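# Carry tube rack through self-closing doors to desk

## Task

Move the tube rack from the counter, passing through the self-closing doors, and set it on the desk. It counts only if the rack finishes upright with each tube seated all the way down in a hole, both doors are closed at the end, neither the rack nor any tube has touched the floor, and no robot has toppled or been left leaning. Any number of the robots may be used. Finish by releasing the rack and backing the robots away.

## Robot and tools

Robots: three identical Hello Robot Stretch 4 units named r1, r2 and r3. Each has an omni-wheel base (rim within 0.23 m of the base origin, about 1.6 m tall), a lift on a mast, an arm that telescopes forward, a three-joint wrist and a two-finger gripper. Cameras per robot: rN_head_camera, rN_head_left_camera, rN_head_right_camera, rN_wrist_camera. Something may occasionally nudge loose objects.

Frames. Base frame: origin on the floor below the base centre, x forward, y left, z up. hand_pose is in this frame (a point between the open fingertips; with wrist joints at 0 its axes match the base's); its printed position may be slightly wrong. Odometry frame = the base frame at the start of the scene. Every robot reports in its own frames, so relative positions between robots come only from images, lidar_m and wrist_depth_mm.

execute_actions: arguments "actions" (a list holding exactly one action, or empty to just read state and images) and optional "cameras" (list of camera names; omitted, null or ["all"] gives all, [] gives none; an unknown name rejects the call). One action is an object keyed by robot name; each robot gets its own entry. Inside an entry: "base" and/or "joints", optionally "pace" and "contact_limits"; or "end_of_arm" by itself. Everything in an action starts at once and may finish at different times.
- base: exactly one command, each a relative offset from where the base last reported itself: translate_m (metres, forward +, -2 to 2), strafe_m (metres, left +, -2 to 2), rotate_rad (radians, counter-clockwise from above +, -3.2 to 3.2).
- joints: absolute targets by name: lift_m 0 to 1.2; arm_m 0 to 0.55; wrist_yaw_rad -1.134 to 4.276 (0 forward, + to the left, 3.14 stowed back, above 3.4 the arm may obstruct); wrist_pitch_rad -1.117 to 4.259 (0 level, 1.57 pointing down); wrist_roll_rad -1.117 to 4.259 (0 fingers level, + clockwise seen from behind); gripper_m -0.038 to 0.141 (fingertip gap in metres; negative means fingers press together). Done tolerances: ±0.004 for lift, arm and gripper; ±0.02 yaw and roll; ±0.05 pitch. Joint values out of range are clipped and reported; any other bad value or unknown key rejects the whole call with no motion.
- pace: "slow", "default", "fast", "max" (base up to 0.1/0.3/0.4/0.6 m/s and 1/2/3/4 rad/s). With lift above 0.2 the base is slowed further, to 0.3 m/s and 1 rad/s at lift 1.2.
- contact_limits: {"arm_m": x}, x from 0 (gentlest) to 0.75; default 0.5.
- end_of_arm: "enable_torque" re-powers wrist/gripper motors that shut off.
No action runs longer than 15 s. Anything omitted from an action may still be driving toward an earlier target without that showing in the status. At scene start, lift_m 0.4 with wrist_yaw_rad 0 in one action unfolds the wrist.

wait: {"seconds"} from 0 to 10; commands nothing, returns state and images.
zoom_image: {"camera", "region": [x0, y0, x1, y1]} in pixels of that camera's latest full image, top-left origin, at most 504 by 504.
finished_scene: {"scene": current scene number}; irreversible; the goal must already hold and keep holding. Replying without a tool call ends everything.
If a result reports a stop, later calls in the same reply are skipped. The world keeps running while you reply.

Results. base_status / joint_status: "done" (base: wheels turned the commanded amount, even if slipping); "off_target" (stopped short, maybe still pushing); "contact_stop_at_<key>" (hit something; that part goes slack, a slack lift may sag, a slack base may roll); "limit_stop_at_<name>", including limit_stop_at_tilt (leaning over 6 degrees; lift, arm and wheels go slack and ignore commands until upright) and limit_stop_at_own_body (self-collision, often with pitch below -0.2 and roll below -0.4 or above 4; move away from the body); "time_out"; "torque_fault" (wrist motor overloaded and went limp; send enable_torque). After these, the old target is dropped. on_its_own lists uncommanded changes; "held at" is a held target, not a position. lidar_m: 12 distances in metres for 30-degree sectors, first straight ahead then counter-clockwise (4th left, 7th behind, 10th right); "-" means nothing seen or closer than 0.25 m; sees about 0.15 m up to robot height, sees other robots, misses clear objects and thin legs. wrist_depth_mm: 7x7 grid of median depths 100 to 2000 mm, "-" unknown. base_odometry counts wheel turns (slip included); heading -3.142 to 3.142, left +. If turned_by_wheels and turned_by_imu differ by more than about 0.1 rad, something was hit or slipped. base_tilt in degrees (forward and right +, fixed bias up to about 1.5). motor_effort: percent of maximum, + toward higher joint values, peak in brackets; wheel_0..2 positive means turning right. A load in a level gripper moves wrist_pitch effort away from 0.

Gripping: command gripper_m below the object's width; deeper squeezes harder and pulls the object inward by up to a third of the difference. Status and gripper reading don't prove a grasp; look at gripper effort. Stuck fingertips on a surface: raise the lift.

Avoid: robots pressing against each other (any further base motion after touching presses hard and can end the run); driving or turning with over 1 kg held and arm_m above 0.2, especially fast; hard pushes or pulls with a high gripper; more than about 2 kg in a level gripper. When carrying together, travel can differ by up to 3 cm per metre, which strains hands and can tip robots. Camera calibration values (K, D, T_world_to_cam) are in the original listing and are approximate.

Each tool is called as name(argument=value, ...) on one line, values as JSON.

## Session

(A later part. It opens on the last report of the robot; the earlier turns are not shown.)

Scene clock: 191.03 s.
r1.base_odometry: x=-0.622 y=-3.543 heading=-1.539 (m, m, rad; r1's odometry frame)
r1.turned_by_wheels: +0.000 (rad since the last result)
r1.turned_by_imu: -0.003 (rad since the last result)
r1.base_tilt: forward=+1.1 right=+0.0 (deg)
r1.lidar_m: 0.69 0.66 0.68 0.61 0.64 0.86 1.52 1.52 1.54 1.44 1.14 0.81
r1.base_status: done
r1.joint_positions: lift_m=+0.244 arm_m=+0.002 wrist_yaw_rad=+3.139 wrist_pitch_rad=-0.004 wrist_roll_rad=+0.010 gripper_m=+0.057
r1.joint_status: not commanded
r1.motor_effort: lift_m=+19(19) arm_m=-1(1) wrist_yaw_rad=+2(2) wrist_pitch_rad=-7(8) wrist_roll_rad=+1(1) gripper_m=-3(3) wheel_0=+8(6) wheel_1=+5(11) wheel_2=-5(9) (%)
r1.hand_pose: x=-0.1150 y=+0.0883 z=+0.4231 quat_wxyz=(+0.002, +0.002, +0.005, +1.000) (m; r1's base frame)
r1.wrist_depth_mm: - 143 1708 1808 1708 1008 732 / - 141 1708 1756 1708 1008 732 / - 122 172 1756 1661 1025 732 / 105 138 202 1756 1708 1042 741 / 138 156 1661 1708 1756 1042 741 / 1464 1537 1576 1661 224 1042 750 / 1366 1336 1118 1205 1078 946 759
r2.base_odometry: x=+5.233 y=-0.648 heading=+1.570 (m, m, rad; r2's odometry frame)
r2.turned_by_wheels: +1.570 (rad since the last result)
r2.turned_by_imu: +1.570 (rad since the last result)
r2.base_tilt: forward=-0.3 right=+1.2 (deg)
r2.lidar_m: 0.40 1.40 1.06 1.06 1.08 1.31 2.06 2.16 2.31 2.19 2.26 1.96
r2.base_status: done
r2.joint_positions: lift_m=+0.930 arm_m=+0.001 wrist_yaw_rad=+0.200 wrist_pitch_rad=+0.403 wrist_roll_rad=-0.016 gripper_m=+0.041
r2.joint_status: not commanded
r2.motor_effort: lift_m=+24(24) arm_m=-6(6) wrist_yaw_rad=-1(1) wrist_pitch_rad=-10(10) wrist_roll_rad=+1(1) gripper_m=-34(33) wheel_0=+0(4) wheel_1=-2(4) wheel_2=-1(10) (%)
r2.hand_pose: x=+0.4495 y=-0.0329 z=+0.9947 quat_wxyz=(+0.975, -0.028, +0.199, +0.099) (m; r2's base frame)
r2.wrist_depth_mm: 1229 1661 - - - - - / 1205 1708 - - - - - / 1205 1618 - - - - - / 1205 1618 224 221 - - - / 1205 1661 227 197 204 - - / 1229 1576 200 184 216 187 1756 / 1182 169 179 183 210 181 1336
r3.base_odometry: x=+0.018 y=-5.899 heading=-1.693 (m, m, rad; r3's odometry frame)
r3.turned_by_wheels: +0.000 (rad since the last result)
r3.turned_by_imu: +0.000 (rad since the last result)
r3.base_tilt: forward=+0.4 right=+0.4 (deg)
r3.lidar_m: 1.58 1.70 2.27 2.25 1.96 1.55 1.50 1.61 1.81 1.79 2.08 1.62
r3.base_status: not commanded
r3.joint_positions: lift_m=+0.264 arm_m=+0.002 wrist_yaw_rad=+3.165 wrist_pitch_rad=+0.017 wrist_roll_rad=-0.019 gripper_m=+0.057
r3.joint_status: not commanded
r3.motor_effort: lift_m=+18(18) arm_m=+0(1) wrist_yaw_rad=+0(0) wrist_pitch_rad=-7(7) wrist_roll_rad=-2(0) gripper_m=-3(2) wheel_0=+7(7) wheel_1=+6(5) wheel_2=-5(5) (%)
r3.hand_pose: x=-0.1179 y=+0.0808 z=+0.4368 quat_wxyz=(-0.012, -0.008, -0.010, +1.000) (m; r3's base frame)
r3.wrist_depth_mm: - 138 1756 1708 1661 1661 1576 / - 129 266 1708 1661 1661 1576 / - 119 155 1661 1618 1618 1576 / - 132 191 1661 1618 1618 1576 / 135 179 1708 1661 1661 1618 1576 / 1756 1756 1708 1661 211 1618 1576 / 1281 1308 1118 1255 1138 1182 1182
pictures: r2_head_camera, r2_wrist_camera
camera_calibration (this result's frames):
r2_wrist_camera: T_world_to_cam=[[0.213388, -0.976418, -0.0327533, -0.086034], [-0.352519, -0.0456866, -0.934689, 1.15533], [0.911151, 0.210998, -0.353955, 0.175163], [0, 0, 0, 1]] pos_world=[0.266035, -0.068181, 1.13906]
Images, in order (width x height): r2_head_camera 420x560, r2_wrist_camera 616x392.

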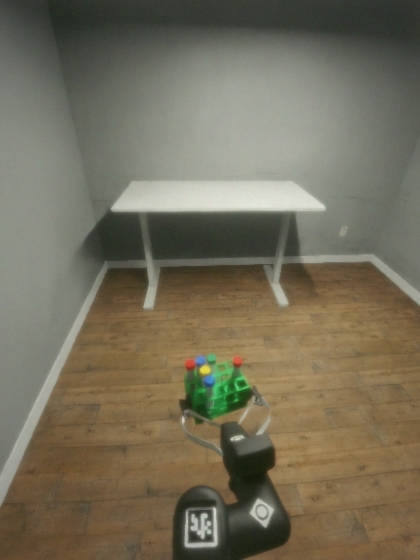

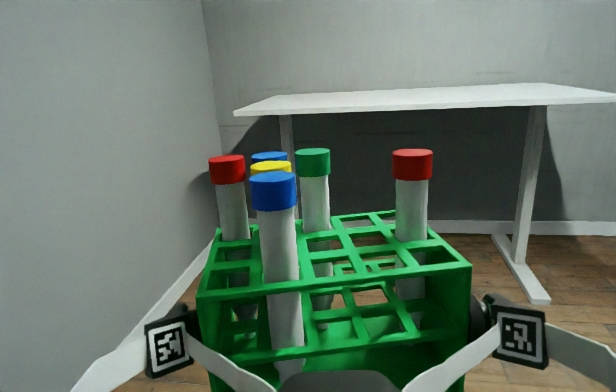

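execute_actions(actions=[{"r2":{"base":{"translate_m":1.4},"joints":{"lift_m":1.0}}}], cameras=["r2_wrist_camera"])

execute_actions(actions=[{"r2":{"joints":{"arm_m":0.28,"lift_m":0.96},"pace":"slow"}}], cameras=["r2_head_camera","r2_wrist_camera"])

Scene clock: 200.73 s.
r1.base_odometry: x=-0.622 y=-3.543 heading=-1.539 (m, m, rad; r1's odometry frame)
r1.turned_by_wheels: +0.000 (rad since the last result)
r1.turned_by_imu: -0.003 (rad since the last result)
r1.base_tilt: forward=+1.1 right=+0.0 (deg)
r1.lidar_m: 0.67 0.66 0.70 0.63 0.65 0.84 1.55 1.58 1.54 1.44 1.13 0.80
r1.base_status: not commanded
r1.joint_positions: lift_m=+0.244 arm_m=+0.002 wrist_yaw_rad=+3.139 wrist_pitch_rad=-0.004 wrist_roll_rad=+0.010 gripper_m=+0.057
r1.joint_status: not commanded
r1.motor_effort: lift_m=+19(19) arm_m=-1(1) wrist_yaw_rad=+1(2) wrist_pitch_rad=-7(6) wrist_roll_rad=+1(1) gripper_m=-2(2) wheel_0=+7(6) wheel_1=+5(5) wheel_2=-6(6) (%)
r1.hand_pose: x=-0.1150 y=+0.0883 z=+0.4231 quat_wxyz=(+0.002, +0.002, +0.005, +1.000) (m; r1's base frame)
r1.wrist_depth_mm: - 143 1708 1756 1661 1008 732 / - 141 1708 1756 1708 1025 732 / - 122 172 1708 1756 1025 741 / 105 138 202 1708 1708 1042 741 / 138 156 1661 1708 1708 1025 741 / 1576 1618 1618 1661 224 1042 750 / 1397 1336 1138 1205 1078 946 750
r2.base_odometry: x=+5.233 y=+0.752 heading=+1.570 (m, m, rad; r2's odometry frame)
r2.turned_by_wheels: +0.000 (rad since the last result)
r2.turned_by_imu: -0.001 (rad since the last result)
r2.base_tilt: forward=-0.3 right=+1.2 (deg)
r2.lidar_m: 0.41 0.49 0.67 0.99 1.01 1.46 3.52 3.17 2.24 2.12 0.70 0.49
r2.base_status: done
r2.joint_positions: lift_m=+1.000 arm_m=+0.001 wrist_yaw_rad=+0.200 wrist_pitch_rad=+0.403 wrist_roll_rad=-0.016 gripper_m=+0.041
r2.joint_status: all done
r2.motor_effort: lift_m=+24(27) arm_m=-6(6) wrist_yaw_rad=+0(1) wrist_pitch_rad=-10(10) wrist_roll_rad=+0(2) gripper_m=-33(33) wheel_0=+0(8) wheel_1=-1(4) wheel_2=+0(9) (%)
r2.hand_pose: x=+0.4494 y=-0.0329 z=+1.0647 quat_wxyz=(+0.975, -0.028, +0.199, +0.099) (m; r2's base frame)
r2.wrist_depth_mm: 1060 1042 976 946 904 904 866 / 1098 1098 1025 976 960 931 904 / 1182 1138 1078 1042 1008 960 931 / 1205 842 224 220 627 723 683 / 603 574 228 196 205 508 496 / 445 433 199 182 218 187 392 / 359 169 179 183 211 182 300
r3.base_odometry: x=+0.018 y=-5.899 heading=-1.693 (m, m, rad; r3's odometry frame)
r3.turned_by_wheels: +0.000 (rad since the last result)
r3.turned_by_imu: +0.000 (rad since the last result)
r3.base_tilt: forward=+0.3 right=+0.3 (deg)
r3.lidar_m: 1.57 1.71 2.32 2.25 1.97 1.54 1.50 1.62 1.84 1.79 2.10 1.62
r3.base_status: not commanded
r3.joint_positions: lift_m=+0.264 arm_m=+0.002 wrist_yaw_rad=+3.165 wrist_pitch_rad=+0.017 wrist_roll_rad=-0.019 gripper_m=+0.057
r3.joint_status: not commanded
r3.motor_effort: lift_m=+18(18) arm_m=+0(1) wrist_yaw_rad=+1(0) wrist_pitch_rad=-7(7) wrist_roll_rad=-2(2) gripper_m=-4(3) wheel_0=+7(7) wheel_1=+5(6) wheel_2=-5(5) (%)
r3.hand_pose: x=-0.1179 y=+0.0808 z=+0.4368 quat_wxyz=(-0.012, -0.008, -0.010, +1.000) (m; r3's base frame)
r3.wrist_depth_mm: - 138 1708 1708 1708 1618 1618 / - 129 266 1708 1661 1618 1576 / - 118 155 1708 1661 1618 1576 / - 132 191 1661 1661 1618 1576 / 135 179 1661 1661 1661 1618 1576 / 1756 1708 1661 1661 211 1576 1537 / 1308 1281 1118 1255 1138 1182 1205
pictures: r2_wrist_camera
camera_calibration (this result's frames):
r2_wrist_camera: T_world_to_cam=[[0.213305, -0.976437, -0.0327542, -0.0837251], [-0.352581, -0.045669, -0.934666, 1.22075], [0.911147, 0.210917, -0.354014, 0.200014], [0, 0, 0, 1]] pos_world=[0.266028, -0.0681885, 1.20906]
Images, in order (width x height): r2_wrist_camera 616x392.

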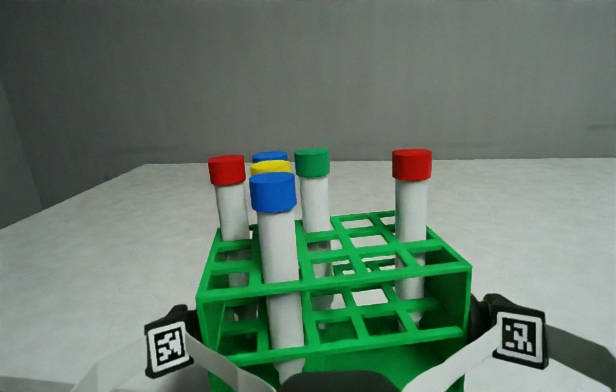

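Scene clock: 204.83 s.
r1.base_odometry: x=-0.622 y=-3.543 heading=-1.539 (m, m, rad; r1's odometry frame)
r1.turned_by_wheels: +0.000 (rad since the last result)
r1.turned_by_imu: -0.001 (rad since the last result)
r1.base_tilt: forward=+1.1 right=+0.0 (deg)
r1.lidar_m: 0.69 0.66 0.70 0.63 0.65 0.86 1.54 1.58 1.55 1.44 1.14 0.78
r1.base_status: not commanded
r1.joint_positions: lift_m=+0.244 arm_m=+0.002 wrist_yaw_rad=+3.139 wrist_pitch_rad=-0.004 wrist_roll_rad=+0.010 gripper_m=+0.057
r1.joint_status: not commanded
r1.motor_effort: lift_m=+19(19) arm_m=-1(1) wrist_yaw_rad=+2(2) wrist_pitch_rad=-9(8) wrist_roll_rad=+1(1) gripper_m=-2(3) wheel_0=+7(7) wheel_1=+5(5) wheel_2=-5(5) (%)
r1.hand_pose: x=-0.1150 y=+0.0883 z=+0.4231 quat_wxyz=(+0.002, +0.002, +0.005, +1.000) (m; r1's base frame)
r1.wrist_depth_mm: - 142 1708 1756 1661 1008 732 / - 141 1708 1708 1708 1025 732 / - 122 172 1756 1708 1025 741 / 105 138 202 1756 1756 1025 741 / 138 156 1661 1708 1708 1025 741 / 1537 1618 1661 1708 224 1060 750 / 1397 1336 1118 1182 1078 960 750
r2.base_odometry: x=+5.233 y=+0.752 heading=+1.570 (m, m, rad; r2's odometry frame)
r2.turned_by_wheels: +0.000 (rad since the last result)
r2.turned_by_imu: +0.001 (rad since the last result)
r2.base_tilt: forward=-0.3 right=+1.2 (deg)
r2.lidar_m: 0.47 0.50 0.67 0.99 1.02 1.50 3.52 3.18 2.24 2.12 0.72 0.49
r2.base_status: not commanded
r2.joint_positions: lift_m=+0.960 arm_m=+0.279 wrist_yaw_rad=+0.200 wrist_pitch_rad=+0.403 wrist_roll_rad=-0.016 gripper_m=+0.041
r2.joint_status: all done
r2.motor_effort: lift_m=+17(23) arm_m=+7(8) wrist_yaw_rad=+0(0) wrist_pitch_rad=-11(10) wrist_roll_rad=-1(2) gripper_m=-34(31) wheel_0=+0(0) wheel_1=-1(0) wheel_2=+0(0) (%)
r2.hand_pose: x=+0.7272 y=-0.0330 z=+1.0253 quat_wxyz=(+0.975, -0.028, +0.199, +0.099) (m; r2's base frame)
r2.wrist_depth_mm: 768 741 707 683 661 640 634 / 809 788 750 723 699 676 654 / 854 809 768 750 732 707 683 / 741 699 224 222 525 591 574 / 500 480 228 196 204 424 415 / 377 368 199 182 218 187 327 / 301 169 179 184 211 181 252
r3.base_odometry: x=+0.018 y=-5.899 heading=-1.693 (m, m, rad; r3's odometry frame)
r3.turned_by_wheels: +0.000 (rad since the last result)
r3.turned_by_imu: +0.000 (rad since the last result)
r3.base_tilt: forward=+0.3 right=+0.3 (deg)
r3.lidar_m: 1.59 1.69 2.32 2.25 2.00 1.55 1.50 1.62 1.82 1.80 2.10 1.63
r3.base_status: not commanded
r3.joint_positions: lift_m=+0.264 arm_m=+0.002 wrist_yaw_rad=+3.165 wrist_pitch_rad=+0.017 wrist_roll_rad=-0.019 gripper_m=+0.057
r3.joint_status: not commanded
r3.motor_effort: lift_m=+18(18) arm_m=+1(0) wrist_yaw_rad=+1(1) wrist_pitch_rad=-6(6) wrist_roll_rad=-2(1) gripper_m=-1(4) wheel_0=+7(7) wheel_1=+5(5) wheel_2=-5(5) (%)
r3.hand_pose: x=-0.1179 y=+0.0808 z=+0.4368 quat_wxyz=(-0.012, -0.008, -0.010, +1.000) (m; r3's base frame)
r3.wrist_depth_mm: - 138 1708 1708 1708 1618 1576 / - 129 265 1708 1661 1618 1618 / - 119 155 1661 1661 1618 1618 / - 132 191 1708 1661 1618 1576 / 135 179 1756 1661 1618 1618 1537 / 1756 1756 1661 1661 211 1576 1537 / 1281 1308 1098 1255 1138 1182 1205
pictures: r2_head_camera, r2_wrist_camera
camera_calibration (this result's frames):
r2_wrist_camera: T_world_to_cam=[[0.213192, -0.976461, -0.032754, -0.144203], [-0.352582, -0.0456275, -0.934668, 1.28182], [0.911173, 0.210812, -0.35401, -0.0669918], [0, 0, 0, 1]] pos_world=[0.543731, -0.0681994, 1.16964]
Images, in order (width x height): r2_head_camera 420x560, r2_wrist_camera 616x392.

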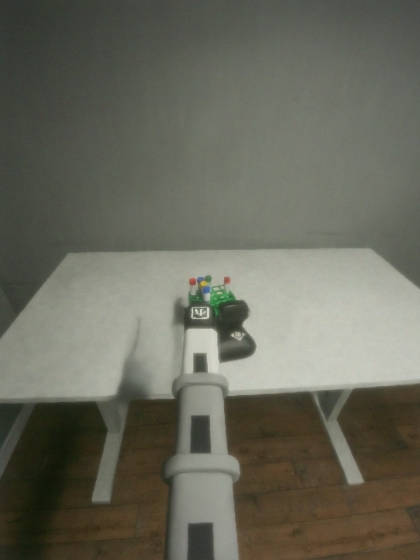

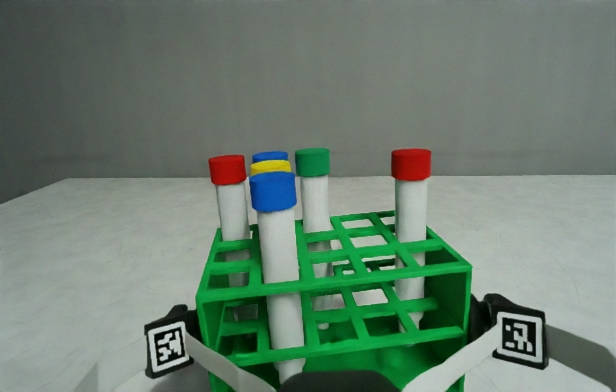

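execute_actions(actions=[{"r2":{"joints":{"lift_m":0.927},"pace":"slow"}}], cameras=["r2_wrist_camera"])

execute_actions(actions=[{"r2":{"joints":{"gripper_m":0.141},"pace":"slow"}}], cameras=["r2_wrist_camera"])

execute_actions(actions=[{"r2":{"joints":{"lift_m":1.02}}}], cameras=[])

execute_actions(actions=[{"r2":{"joints":{"arm_m":0},"base":{"translate_m":-0.3}}}], cameras=["r2_wrist_camera","r1_head_left_camera","r1_wrist_camera"])

Scene clock: 208.47 s.
r1.base_odometry: x=-0.622 y=-3.543 heading=-1.539 (m, m, rad; r1's odometry frame)
r1.turned_by_wheels: +0.000 (rad since the last result)
r1.turned_by_imu: -0.001 (rad since the last result)
r1.base_tilt: forward=+1.1 right=-0.1 (deg)
r1.lidar_m: 0.69 0.67 0.70 0.63 0.65 0.85 1.55 1.60 1.54 1.45 1.14 0.80
r1.base_status: not commanded
r1.joint_positions: lift_m=+0.244 arm_m=+0.002 wrist_yaw_rad=+3.139 wrist_pitch_rad=-0.004 wrist_roll_rad=+0.010 gripper_m=+0.057
r1.joint_status: not commanded
r1.motor_effort: lift_m=+19(19) arm_m=-1(1) wrist_yaw_rad=+2(2) wrist_pitch_rad=-5(7) wrist_roll_rad=+0(1) gripper_m=-4(3) wheel_0=+6(6) wheel_1=+5(5) wheel_2=-5(6) (%)
r1.hand_pose: x=-0.1150 y=+0.0883 z=+0.4231 quat_wxyz=(+0.002, +0.002, +0.005, +1.000) (m; r1's base frame)
r1.wrist_depth_mm: - 143 1756 1756 1661 1025 732 / - 141 1756 1756 1708 1025 732 / - 122 172 1756 1708 1025 741 / 105 138 202 1756 1756 1025 741 / 137 156 1661 1708 1708 1042 741 / 1618 1576 1661 1708 224 1042 741 / 1366 1336 1118 1205 1078 960 750
r2.base_odometry: x=+5.233 y=+0.752 heading=+1.570 (m, m, rad; r2's odometry frame)
r2.turned_by_wheels: +0.000 (rad since the last result)
r2.turned_by_imu: +0.001 (rad since the last result)
r2.base_tilt: forward=-0.3 right=+1.2 (deg)
r2.lidar_m: 0.46 0.48 0.68 0.99 1.01 1.49 3.52 3.15 2.22 2.12 0.71 0.50
r2.base_status: not commanded
r2.joint_positions: lift_m=+0.927 arm_m=+0.279 wrist_yaw_rad=+0.200 wrist_pitch_rad=+0.403 wrist_roll_rad=-0.016 gripper_m=+0.041
r2.joint_status: all done
r2.motor_effort: lift_m=+17(18) arm_m=+7(6) wrist_yaw_rad=+0(0) wrist_pitch_rad=-10(10) wrist_roll_rad=+2(2) gripper_m=-34(34) wheel_0=+0(0) wheel_1=-1(0) wheel_2=+0(0) (%)
r2.hand_pose: x=+0.7272 y=-0.0330 z=+0.9923 quat_wxyz=(+0.975, -0.028, +0.199, +0.099) (m; r2's base frame)
r2.wrist_depth_mm: 759 732 715 691 668 640 627 / 809 788 741 723 683 676 654 / 866 831 788 750 723 699 676 / 615 597 224 223 442 496 484 / 418 404 229 198 205 357 355 / 317 310 199 183 217 187 276 / 255 169 180 184 209 182 213
r3.base_odometry: x=+0.018 y=-5.899 heading=-1.693 (m, m, rad; r3's odometry frame)
r3.turned_by_wheels: +0.000 (rad since the last result)
r3.turned_by_imu: +0.000 (rad since the last result)
r3.base_tilt: forward=+0.3 right=+0.3 (deg)
r3.lidar_m: 1.58 1.72 2.30 2.25 1.97 1.52 1.51 1.63 1.82 1.78 2.08 1.62
r3.base_status: not commanded
r3.joint_positions: lift_m=+0.264 arm_m=+0.002 wrist_yaw_rad=+3.165 wrist_pitch_rad=+0.017 wrist_roll_rad=-0.019 gripper_m=+0.057
r3.joint_status: not commanded
r3.motor_effort: lift_m=+18(18) arm_m=+1(1) wrist_yaw_rad=+0(1) wrist_pitch_rad=-7(6) wrist_roll_rad=-2(0) gripper_m=-3(3) wheel_0=+7(7) wheel_1=+6(5) wheel_2=-5(5) (%)
r3.hand_pose: x=-0.1179 y=+0.0808 z=+0.4368 quat_wxyz=(-0.012, -0.008, -0.010, +1.000) (m; r3's base frame)
r3.wrist_depth_mm: - 138 1708 1708 1661 1618 1618 / - 129 265 1708 1661 1661 1618 / - 119 155 1661 1661 1618 1618 / - 132 191 1708 1661 1618 1576 / 135 179 1708 1661 1661 1618 1576 / 1756 1708 1661 1661 211 1618 1576 / 1281 1308 1098 1255 1160 1182 1182
pictures: r2_wrist_camera
camera_calibration (this result's frames):
r2_wrist_camera: T_world_to_cam=[[0.213192, -0.976461, -0.0327539, -0.145284], [-0.352581, -0.0456276, -0.934668, 1.25099], [0.911173, 0.210812, -0.354009, -0.0786724], [0, 0, 0, 1]] pos_world=[0.543733, -0.0681994, 1.13665]
Images, in order (width x height): r2_wrist_camera 616x392.

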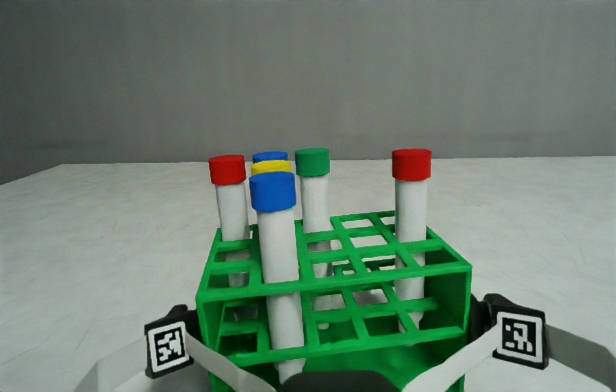

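Scene clock: 212.93 s.
r1.base_odometry: x=-0.622 y=-3.543 heading=-1.539 (m, m, rad; r1's odometry frame)
r1.turned_by_wheels: +0.000 (rad since the last result)
r1.turned_by_imu: -0.001 (rad since the last result)
r1.base_tilt: forward=+1.1 right=+0.0 (deg)
r1.lidar_m: 0.69 0.65 0.69 0.63 0.65 0.84 1.55 1.58 1.55 1.43 1.13 0.78
r1.base_status: not commanded
r1.joint_positions: lift_m=+0.244 arm_m=+0.002 wrist_yaw_rad=+3.139 wrist_pitch_rad=-0.004 wrist_roll_rad=+0.010 gripper_m=+0.057
r1.joint_status: not commanded
r1.motor_effort: lift_m=+19(19) arm_m=-1(1) wrist_yaw_rad=+2(2) wrist_pitch_rad=-7(5) wrist_roll_rad=+0(0) gripper_m=-2(3) wheel_0=+7(7) wheel_1=+5(5) wheel_2=-5(5) (%)
r1.hand_pose: x=-0.1150 y=+0.0883 z=+0.4231 quat_wxyz=(+0.002, +0.002, +0.005, +1.000) (m; r1's base frame)
r1.wrist_depth_mm: - 143 1756 1756 1661 1008 732 / - 141 1708 1756 1708 1025 741 / - 122 172 1708 1708 1025 741 / 105 138 202 1756 1708 1042 741 / 138 156 1661 1708 1756 1042 741 / 1576 1618 1661 1708 224 1042 750 / 1397 1308 1118 1205 1078 946 759
r2.base_odometry: x=+5.233 y=+0.752 heading=+1.570 (m, m, rad; r2's odometry frame)
r2.turned_by_wheels: +0.000 (rad since the last result)
r2.turned_by_imu: +0.001 (rad since the last result)
r2.base_tilt: forward=-0.4 right=+1.2 (deg)
r2.lidar_m: 0.46 0.48 0.66 0.99 1.03 1.48 3.53 3.15 2.25 2.12 0.71 0.49
r2.base_status: not commanded
r2.joint_positions: lift_m=+0.927 arm_m=+0.279 wrist_yaw_rad=+0.200 wrist_pitch_rad=+0.402 wrist_roll_rad=-0.016 gripper_m=+0.141
r2.joint_status: all done
r2.motor_effort: lift_m=+17(17) arm_m=+6(6) wrist_yaw_rad=+0(0) wrist_pitch_rad=-8(10) wrist_roll_rad=+2(0) gripper_m=-1(36) wheel_0=-1(0) wheel_1=+0(1) wheel_2=+0(0) (%)
r2.hand_pose: x=+0.7273 y=-0.0329 z=+0.9925 quat_wxyz=(+0.975, -0.028, +0.198, +0.099) (m; r2's base frame)
r2.wrist_depth_mm: 759 732 699 683 661 647 621 / 820 778 750 732 699 676 654 / 866 820 788 741 732 699 676 / 634 591 484 249 480 500 488 / 418 410 255 212 233 364 355 / 319 312 220 214 237 200 277 / 256 242 230 163 224 225 229
r3.base_odometry: x=+0.018 y=-5.899 heading=-1.693 (m, m, rad; r3's odometry frame)
r3.turned_by_wheels: +0.000 (rad since the last result)
r3.turned_by_imu: +0.000 (rad since the last result)
r3.base_tilt: forward=+0.3 right=+0.3 (deg)
r3.lidar_m: 1.58 1.68 2.31 2.25 1.98 1.54 1.50 1.62 1.84 1.78 2.07 1.61
r3.base_status: not commanded
r3.joint_positions: lift_m=+0.264 arm_m=+0.002 wrist_yaw_rad=+3.165 wrist_pitch_rad=+0.017 wrist_roll_rad=-0.019 gripper_m=+0.057
r3.joint_status: not commanded
r3.motor_effort: lift_m=+18(18) arm_m=+0(1) wrist_yaw_rad=+0(0) wrist_pitch_rad=-6(6) wrist_roll_rad=-2(1) gripper_m=-3(4) wheel_0=+7(7) wheel_1=+6(5) wheel_2=-5(5) (%)
r3.hand_pose: x=-0.1179 y=+0.0808 z=+0.4368 quat_wxyz=(-0.012, -0.008, -0.010, +1.000) (m; r3's base frame)
r3.wrist_depth_mm: - 138 1756 1756 1708 1661 1661 / - 129 266 1708 1661 1661 1576 / - 118 155 1661 1708 1618 1576 / - 132 191 1708 1661 1618 1576 / 135 179 1708 1708 1661 1618 1576 / 1708 1756 1661 1661 211 1576 1537 / 1281 1308 1098 1255 1138 1182 1205
pictures: r2_wrist_camera
camera_calibration (this result's frames):
r2_wrist_camera: T_world_to_cam=[[0.213223, -0.976455, -0.0327397, -0.145314], [-0.35169, -0.0454462, -0.935013, 1.25097], [0.91151, 0.21088, -0.353099, -0.0798313], [0, 0, 0, 1]] pos_world=[0.543704, -0.0682055, 1.13673]
Images, in order (width x height): r2_wrist_camera 616x392.

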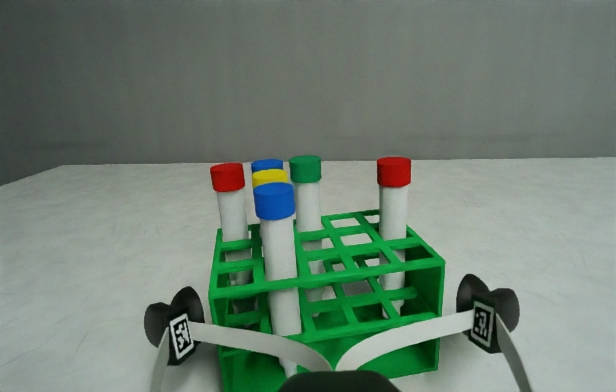

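Scene clock: 214.33 s.
r1.base_odometry: x=-0.622 y=-3.543 heading=-1.539 (m, m, rad; r1's odometry frame)
r1.turned_by_wheels: +0.000 (rad since the last result)
r1.turned_by_imu: +0.000 (rad since the last result)
r1.base_tilt: forward=+1.1 right=+0.0 (deg)
r1.lidar_m: 0.66 0.66 0.70 0.63 0.65 0.85 1.55 1.57 1.56 1.44 1.12 0.81
r1.base_status: not commanded
r1.joint_positions: lift_m=+0.244 arm_m=+0.002 wrist_yaw_rad=+3.139 wrist_pitch_rad=-0.004 wrist_roll_rad=+0.010 gripper_m=+0.057
r1.joint_status: not commanded
r1.motor_effort: lift_m=+19(19) arm_m=-1(1) wrist_yaw_rad=+2(2) wrist_pitch_rad=-6(7) wrist_roll_rad=+0(1) gripper_m=-2(3) wheel_0=+7(6) wheel_1=+5(5) wheel_2=-5(5) (%)
r1.hand_pose: x=-0.1150 y=+0.0883 z=+0.4231 quat_wxyz=(+0.002, +0.002, +0.005, +1.000) (m; r1's base frame)
r1.wrist_depth_mm: - 143 1708 1756 1661 1008 732 / - 141 1661 1756 1661 1025 741 / - 122 173 1708 1756 1025 741 / 105 138 202 1708 1756 1025 741 / 138 156 1661 1708 1756 1042 750 / 1618 1618 1661 1708 224 1042 750 / 1366 1336 1118 1205 1078 946 759
r2.base_odometry: x=+5.233 y=+0.752 heading=+1.570 (m, m, rad; r2's odometry frame)
r2.turned_by_wheels: +0.000 (rad since the last result)
r2.turned_by_imu: +0.000 (rad since the last result)
r2.base_tilt: forward=-0.3 right=+1.2 (deg)
r2.lidar_m: 0.45 0.48 0.64 1.00 1.04 1.48 3.52 3.17 2.24 2.12 0.71 0.50
r2.base_status: not commanded
r2.joint_positions: lift_m=+1.020 arm_m=+0.279 wrist_yaw_rad=+0.200 wrist_pitch_rad=+0.402 wrist_roll_rad=-0.016 gripper_m=+0.141
r2.joint_status: all done
r2.motor_effort: lift_m=+24(27) arm_m=+7(7) wrist_yaw_rad=+0(0) wrist_pitch_rad=-8(8) wrist_roll_rad=+0(1) gripper_m=+2(3) wheel_0=+0(1) wheel_1=-1(1) wheel_2=+0(0) (%)
r2.hand_pose: x=+0.7273 y=-0.0329 z=+1.0850 quat_wxyz=(+0.975, -0.028, +0.198, +0.099) (m; r2's base frame)
r2.wrist_depth_mm: 768 741 715 691 654 647 621 / 820 778 750 715 699 676 654 / 878 820 788 759 732 707 691 / 917 842 809 778 759 723 707 / 640 615 591 580 569 544 535 / 480 473 267 273 404 200 418 / 389 366 345 164 258 338 347
r3.base_odometry: x=+0.018 y=-5.899 heading=-1.693 (m, m, rad; r3's odometry frame)
r3.turned_by_wheels: +0.000 (rad since the last result)
r3.turned_by_imu: +0.000 (rad since the last result)
r3.base_tilt: forward=+0.3 right=+0.3 (deg)
r3.lidar_m: 1.59 1.71 2.28 2.24 1.99 1.54 1.51 1.62 1.83 1.79 2.12 1.63
r3.base_status: not commanded
r3.joint_positions: lift_m=+0.264 arm_m=+0.002 wrist_yaw_rad=+3.165 wrist_pitch_rad=+0.017 wrist_roll_rad=-0.019 gripper_m=+0.057
r3.joint_status: not commanded
r3.motor_effort: lift_m=+18(18) arm_m=+1(0) wrist_yaw_rad=+1(0) wrist_pitch_rad=-6(7) wrist_roll_rad=+1(0) gripper_m=-4(4) wheel_0=+7(7) wheel_1=+5(6) wheel_2=-5(5) (%)
r3.hand_pose: x=-0.1179 y=+0.0808 z=+0.4368 quat_wxyz=(-0.012, -0.008, -0.010, +1.000) (m; r3's base frame)
r3.wrist_depth_mm: - 138 1708 1708 1661 1661 1618 / - 129 266 1708 1661 1661 1618 / - 119 155 1708 1661 1618 1576 / - 132 191 1661 1618 1618 1576 / 135 179 1708 1661 1661 1618 1576 / 1756 1708 1661 1661 211 1618 1537 / 1281 1281 1118 1255 1160 1182 1182
pictures: none
No camera images: the call's "cameras" was empty. Leave "cameras" out to get every camera's image.

Scene clock: 216.80 s.
r1.base_odometry: x=-0.622 y=-3.543 heading=-1.539 (m, m, rad; r1's odometry frame)
r1.turned_by_wheels: +0.000 (rad since the last result)
r1.turned_by_imu: -0.001 (rad since the last result)
r1.base_tilt: forward=+1.1 right=-0.1 (deg)
r1.lidar_m: 0.69 0.65 0.68 0.63 0.64 0.86 1.56 1.59 1.53 1.43 1.14 0.81
r1.base_status: not commanded
r1.joint_positions: lift_m=+0.244 arm_m=+0.002 wrist_yaw_rad=+3.139 wrist_pitch_rad=-0.004 wrist_roll_rad=+0.010 gripper_m=+0.057
r1.joint_status: not commanded
r1.motor_effort: lift_m=+19(19) arm_m=-1(1) wrist_yaw_rad=+3(1) wrist_pitch_rad=-7(6) wrist_roll_rad=+1(0) gripper_m=-3(3) wheel_0=+7(7) wheel_1=+5(5) wheel_2=-5(5) (%)
r1.hand_pose: x=-0.1150 y=+0.0883 z=+0.4231 quat_wxyz=(+0.002, +0.002, +0.005, +1.000) (m; r1's base frame)
r1.wrist_depth_mm: - 143 1708 1756 1708 1008 732 / - 141 1708 1756 1661 1008 732 / - 122 172 1756 1708 1025 732 / 105 138 202 1756 1708 1025 741 / 138 155 1661 1708 1756 1042 741 / 1576 1618 1661 1708 224 1025 741 / 1397 1336 1098 1182 1098 946 759
r2.base_odometry: x=+5.233 y=+0.452 heading=+1.570 (m, m, rad; r2's odometry frame)
r2.turned_by_wheels: +0.000 (rad since the last result)
r2.turned_by_imu: +0.001 (rad since the last result)
r2.base_tilt: forward=-0.3 right=+1.2 (deg)
r2.lidar_m: 0.77 0.79 1.04 0.97 1.02 1.46 3.20 3.20 2.27 2.13 1.12 0.81
r2.base_status: done
r2.joint_positions: lift_m=+1.020 arm_m=+0.001 wrist_yaw_rad=+0.200 wrist_pitch_rad=+0.402 wrist_roll_rad=-0.016 gripper_m=+0.141
r2.joint_status: all done
r2.motor_effort: lift_m=+24(24) arm_m=-6(6) wrist_yaw_rad=+0(1) wrist_pitch_rad=-7(7) wrist_roll_rad=-1(2) gripper_m=-1(2) wheel_0=+0(3) wheel_1=+0(6) wheel_2=-2(8) (%)
r2.hand_pose: x=+0.4496 y=-0.0330 z=+1.0850 quat_wxyz=(+0.975, -0.028, +0.198, +0.099) (m; r2's base frame)
r2.wrist_depth_mm: 1281 1336 1281 1229 1182 1138 1098 / 1281 1430 1336 1281 1255 1229 1138 / 1229 1430 1397 1336 1281 1255 1182 / 1205 904 866 820 788 778 732 / 1138 715 683 634 609 585 569 / 1281 1618 1576 1576 1576 200 1430 / 1281 1576 1499 164 1499 1537 1464
r3.base_odometry: x=+0.018 y=-5.899 heading=-1.693 (m, m, rad; r3's odometry frame)
r3.turned_by_wheels: +0.000 (rad since the last result)
r3.turned_by_imu: +0.000 (rad since the last result)
r3.base_tilt: forward=+0.3 right=+0.3 (deg)
r3.lidar_m: 1.57 1.71 2.28 2.24 1.99 1.54 1.50 1.59 1.83 1.78 2.09 1.63
r3.base_status: not commanded
r3.joint_positions: lift_m=+0.264 arm_m=+0.002 wrist_yaw_rad=+3.165 wrist_pitch_rad=+0.017 wrist_roll_rad=-0.019 gripper_m=+0.057
r3.joint_status: not commanded
r3.motor_effort: lift_m=+18(18) arm_m=+0(1) wrist_yaw_rad=+1(1) wrist_pitch_rad=-6(6) wrist_roll_rad=+1(2) gripper_m=-4(3) wheel_0=+7(7) wheel_1=+5(5) wheel_2=-5(5) (%)
r3.hand_pose: x=-0.1179 y=+0.0808 z=+0.4368 quat_wxyz=(-0.012, -0.008, -0.010, +1.000) (m; r3's base frame)
r3.wrist_depth_mm: - 138 1756 1708 1708 1661 1576 / - 129 266 1708 1661 1618 1618 / - 118 155 1708 1661 1618 1576 / - 132 191 1661 1661 1618 1576 / 135 179 1708 1661 1618 1576 1576 / 1708 1808 1661 1661 211 1576 1576 / 1281 1281 1098 1255 1138 1182 1205
pictures: r1_head_left_camera, r1_wrist_camera, r2_wrist_camera
camera_calibration (this result's frames):
r1_wrist_camera: T_world_to_cam=[[0.0422077, 0.997105, -0.063241, -0.060117], [-0.0471988, -0.0612368, -0.997007, 0.494299], [-0.997993, 0.0450663, 0.0444775, 0.0876089], [0, 0, 0, 1]] pos_world=[0.113301, 0.0862641, 0.485121]
r2_wrist_camera: T_world_to_cam=[[0.213132, -0.976475, -0.0327364, -0.0830661], [-0.351492, -0.04537, -0.935091, 1.23978], [0.911608, 0.210805, -0.352892, 0.205655], [0, 0, 0, 1]] pos_world=[0.265999, -0.0682162, 1.22916]
Images, in order (width x height): r1_head_left_camera 420x672, r1_wrist_camera 616x392, r2_wrist_camera 616x392.

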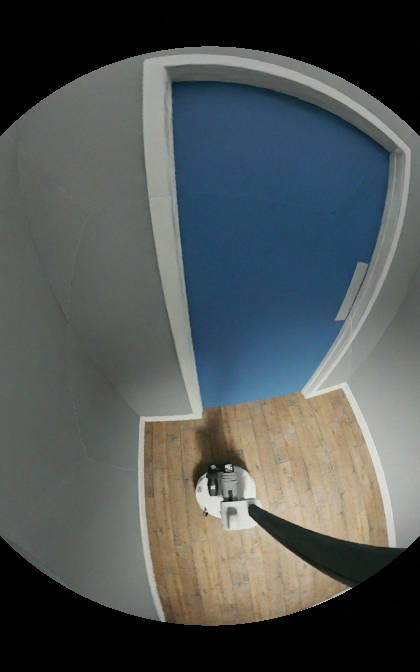

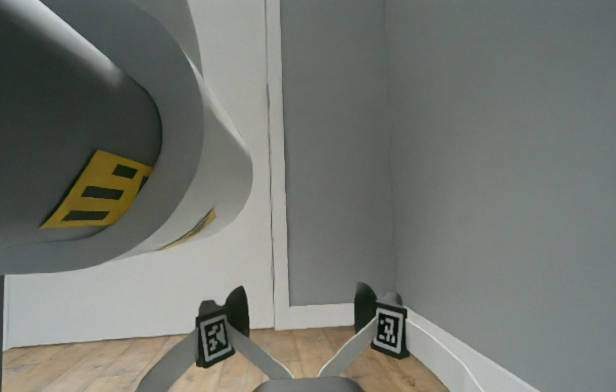

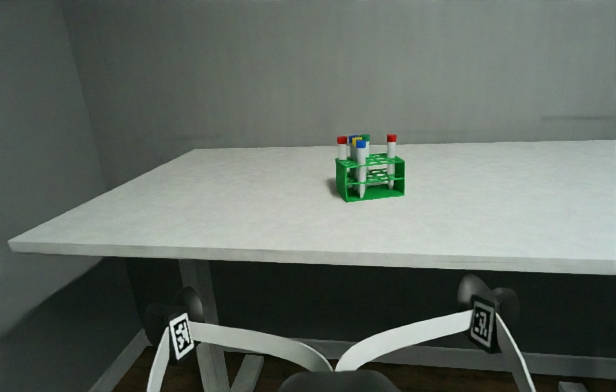

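finished_scene(scene=1)

The scene is finished: the task was done.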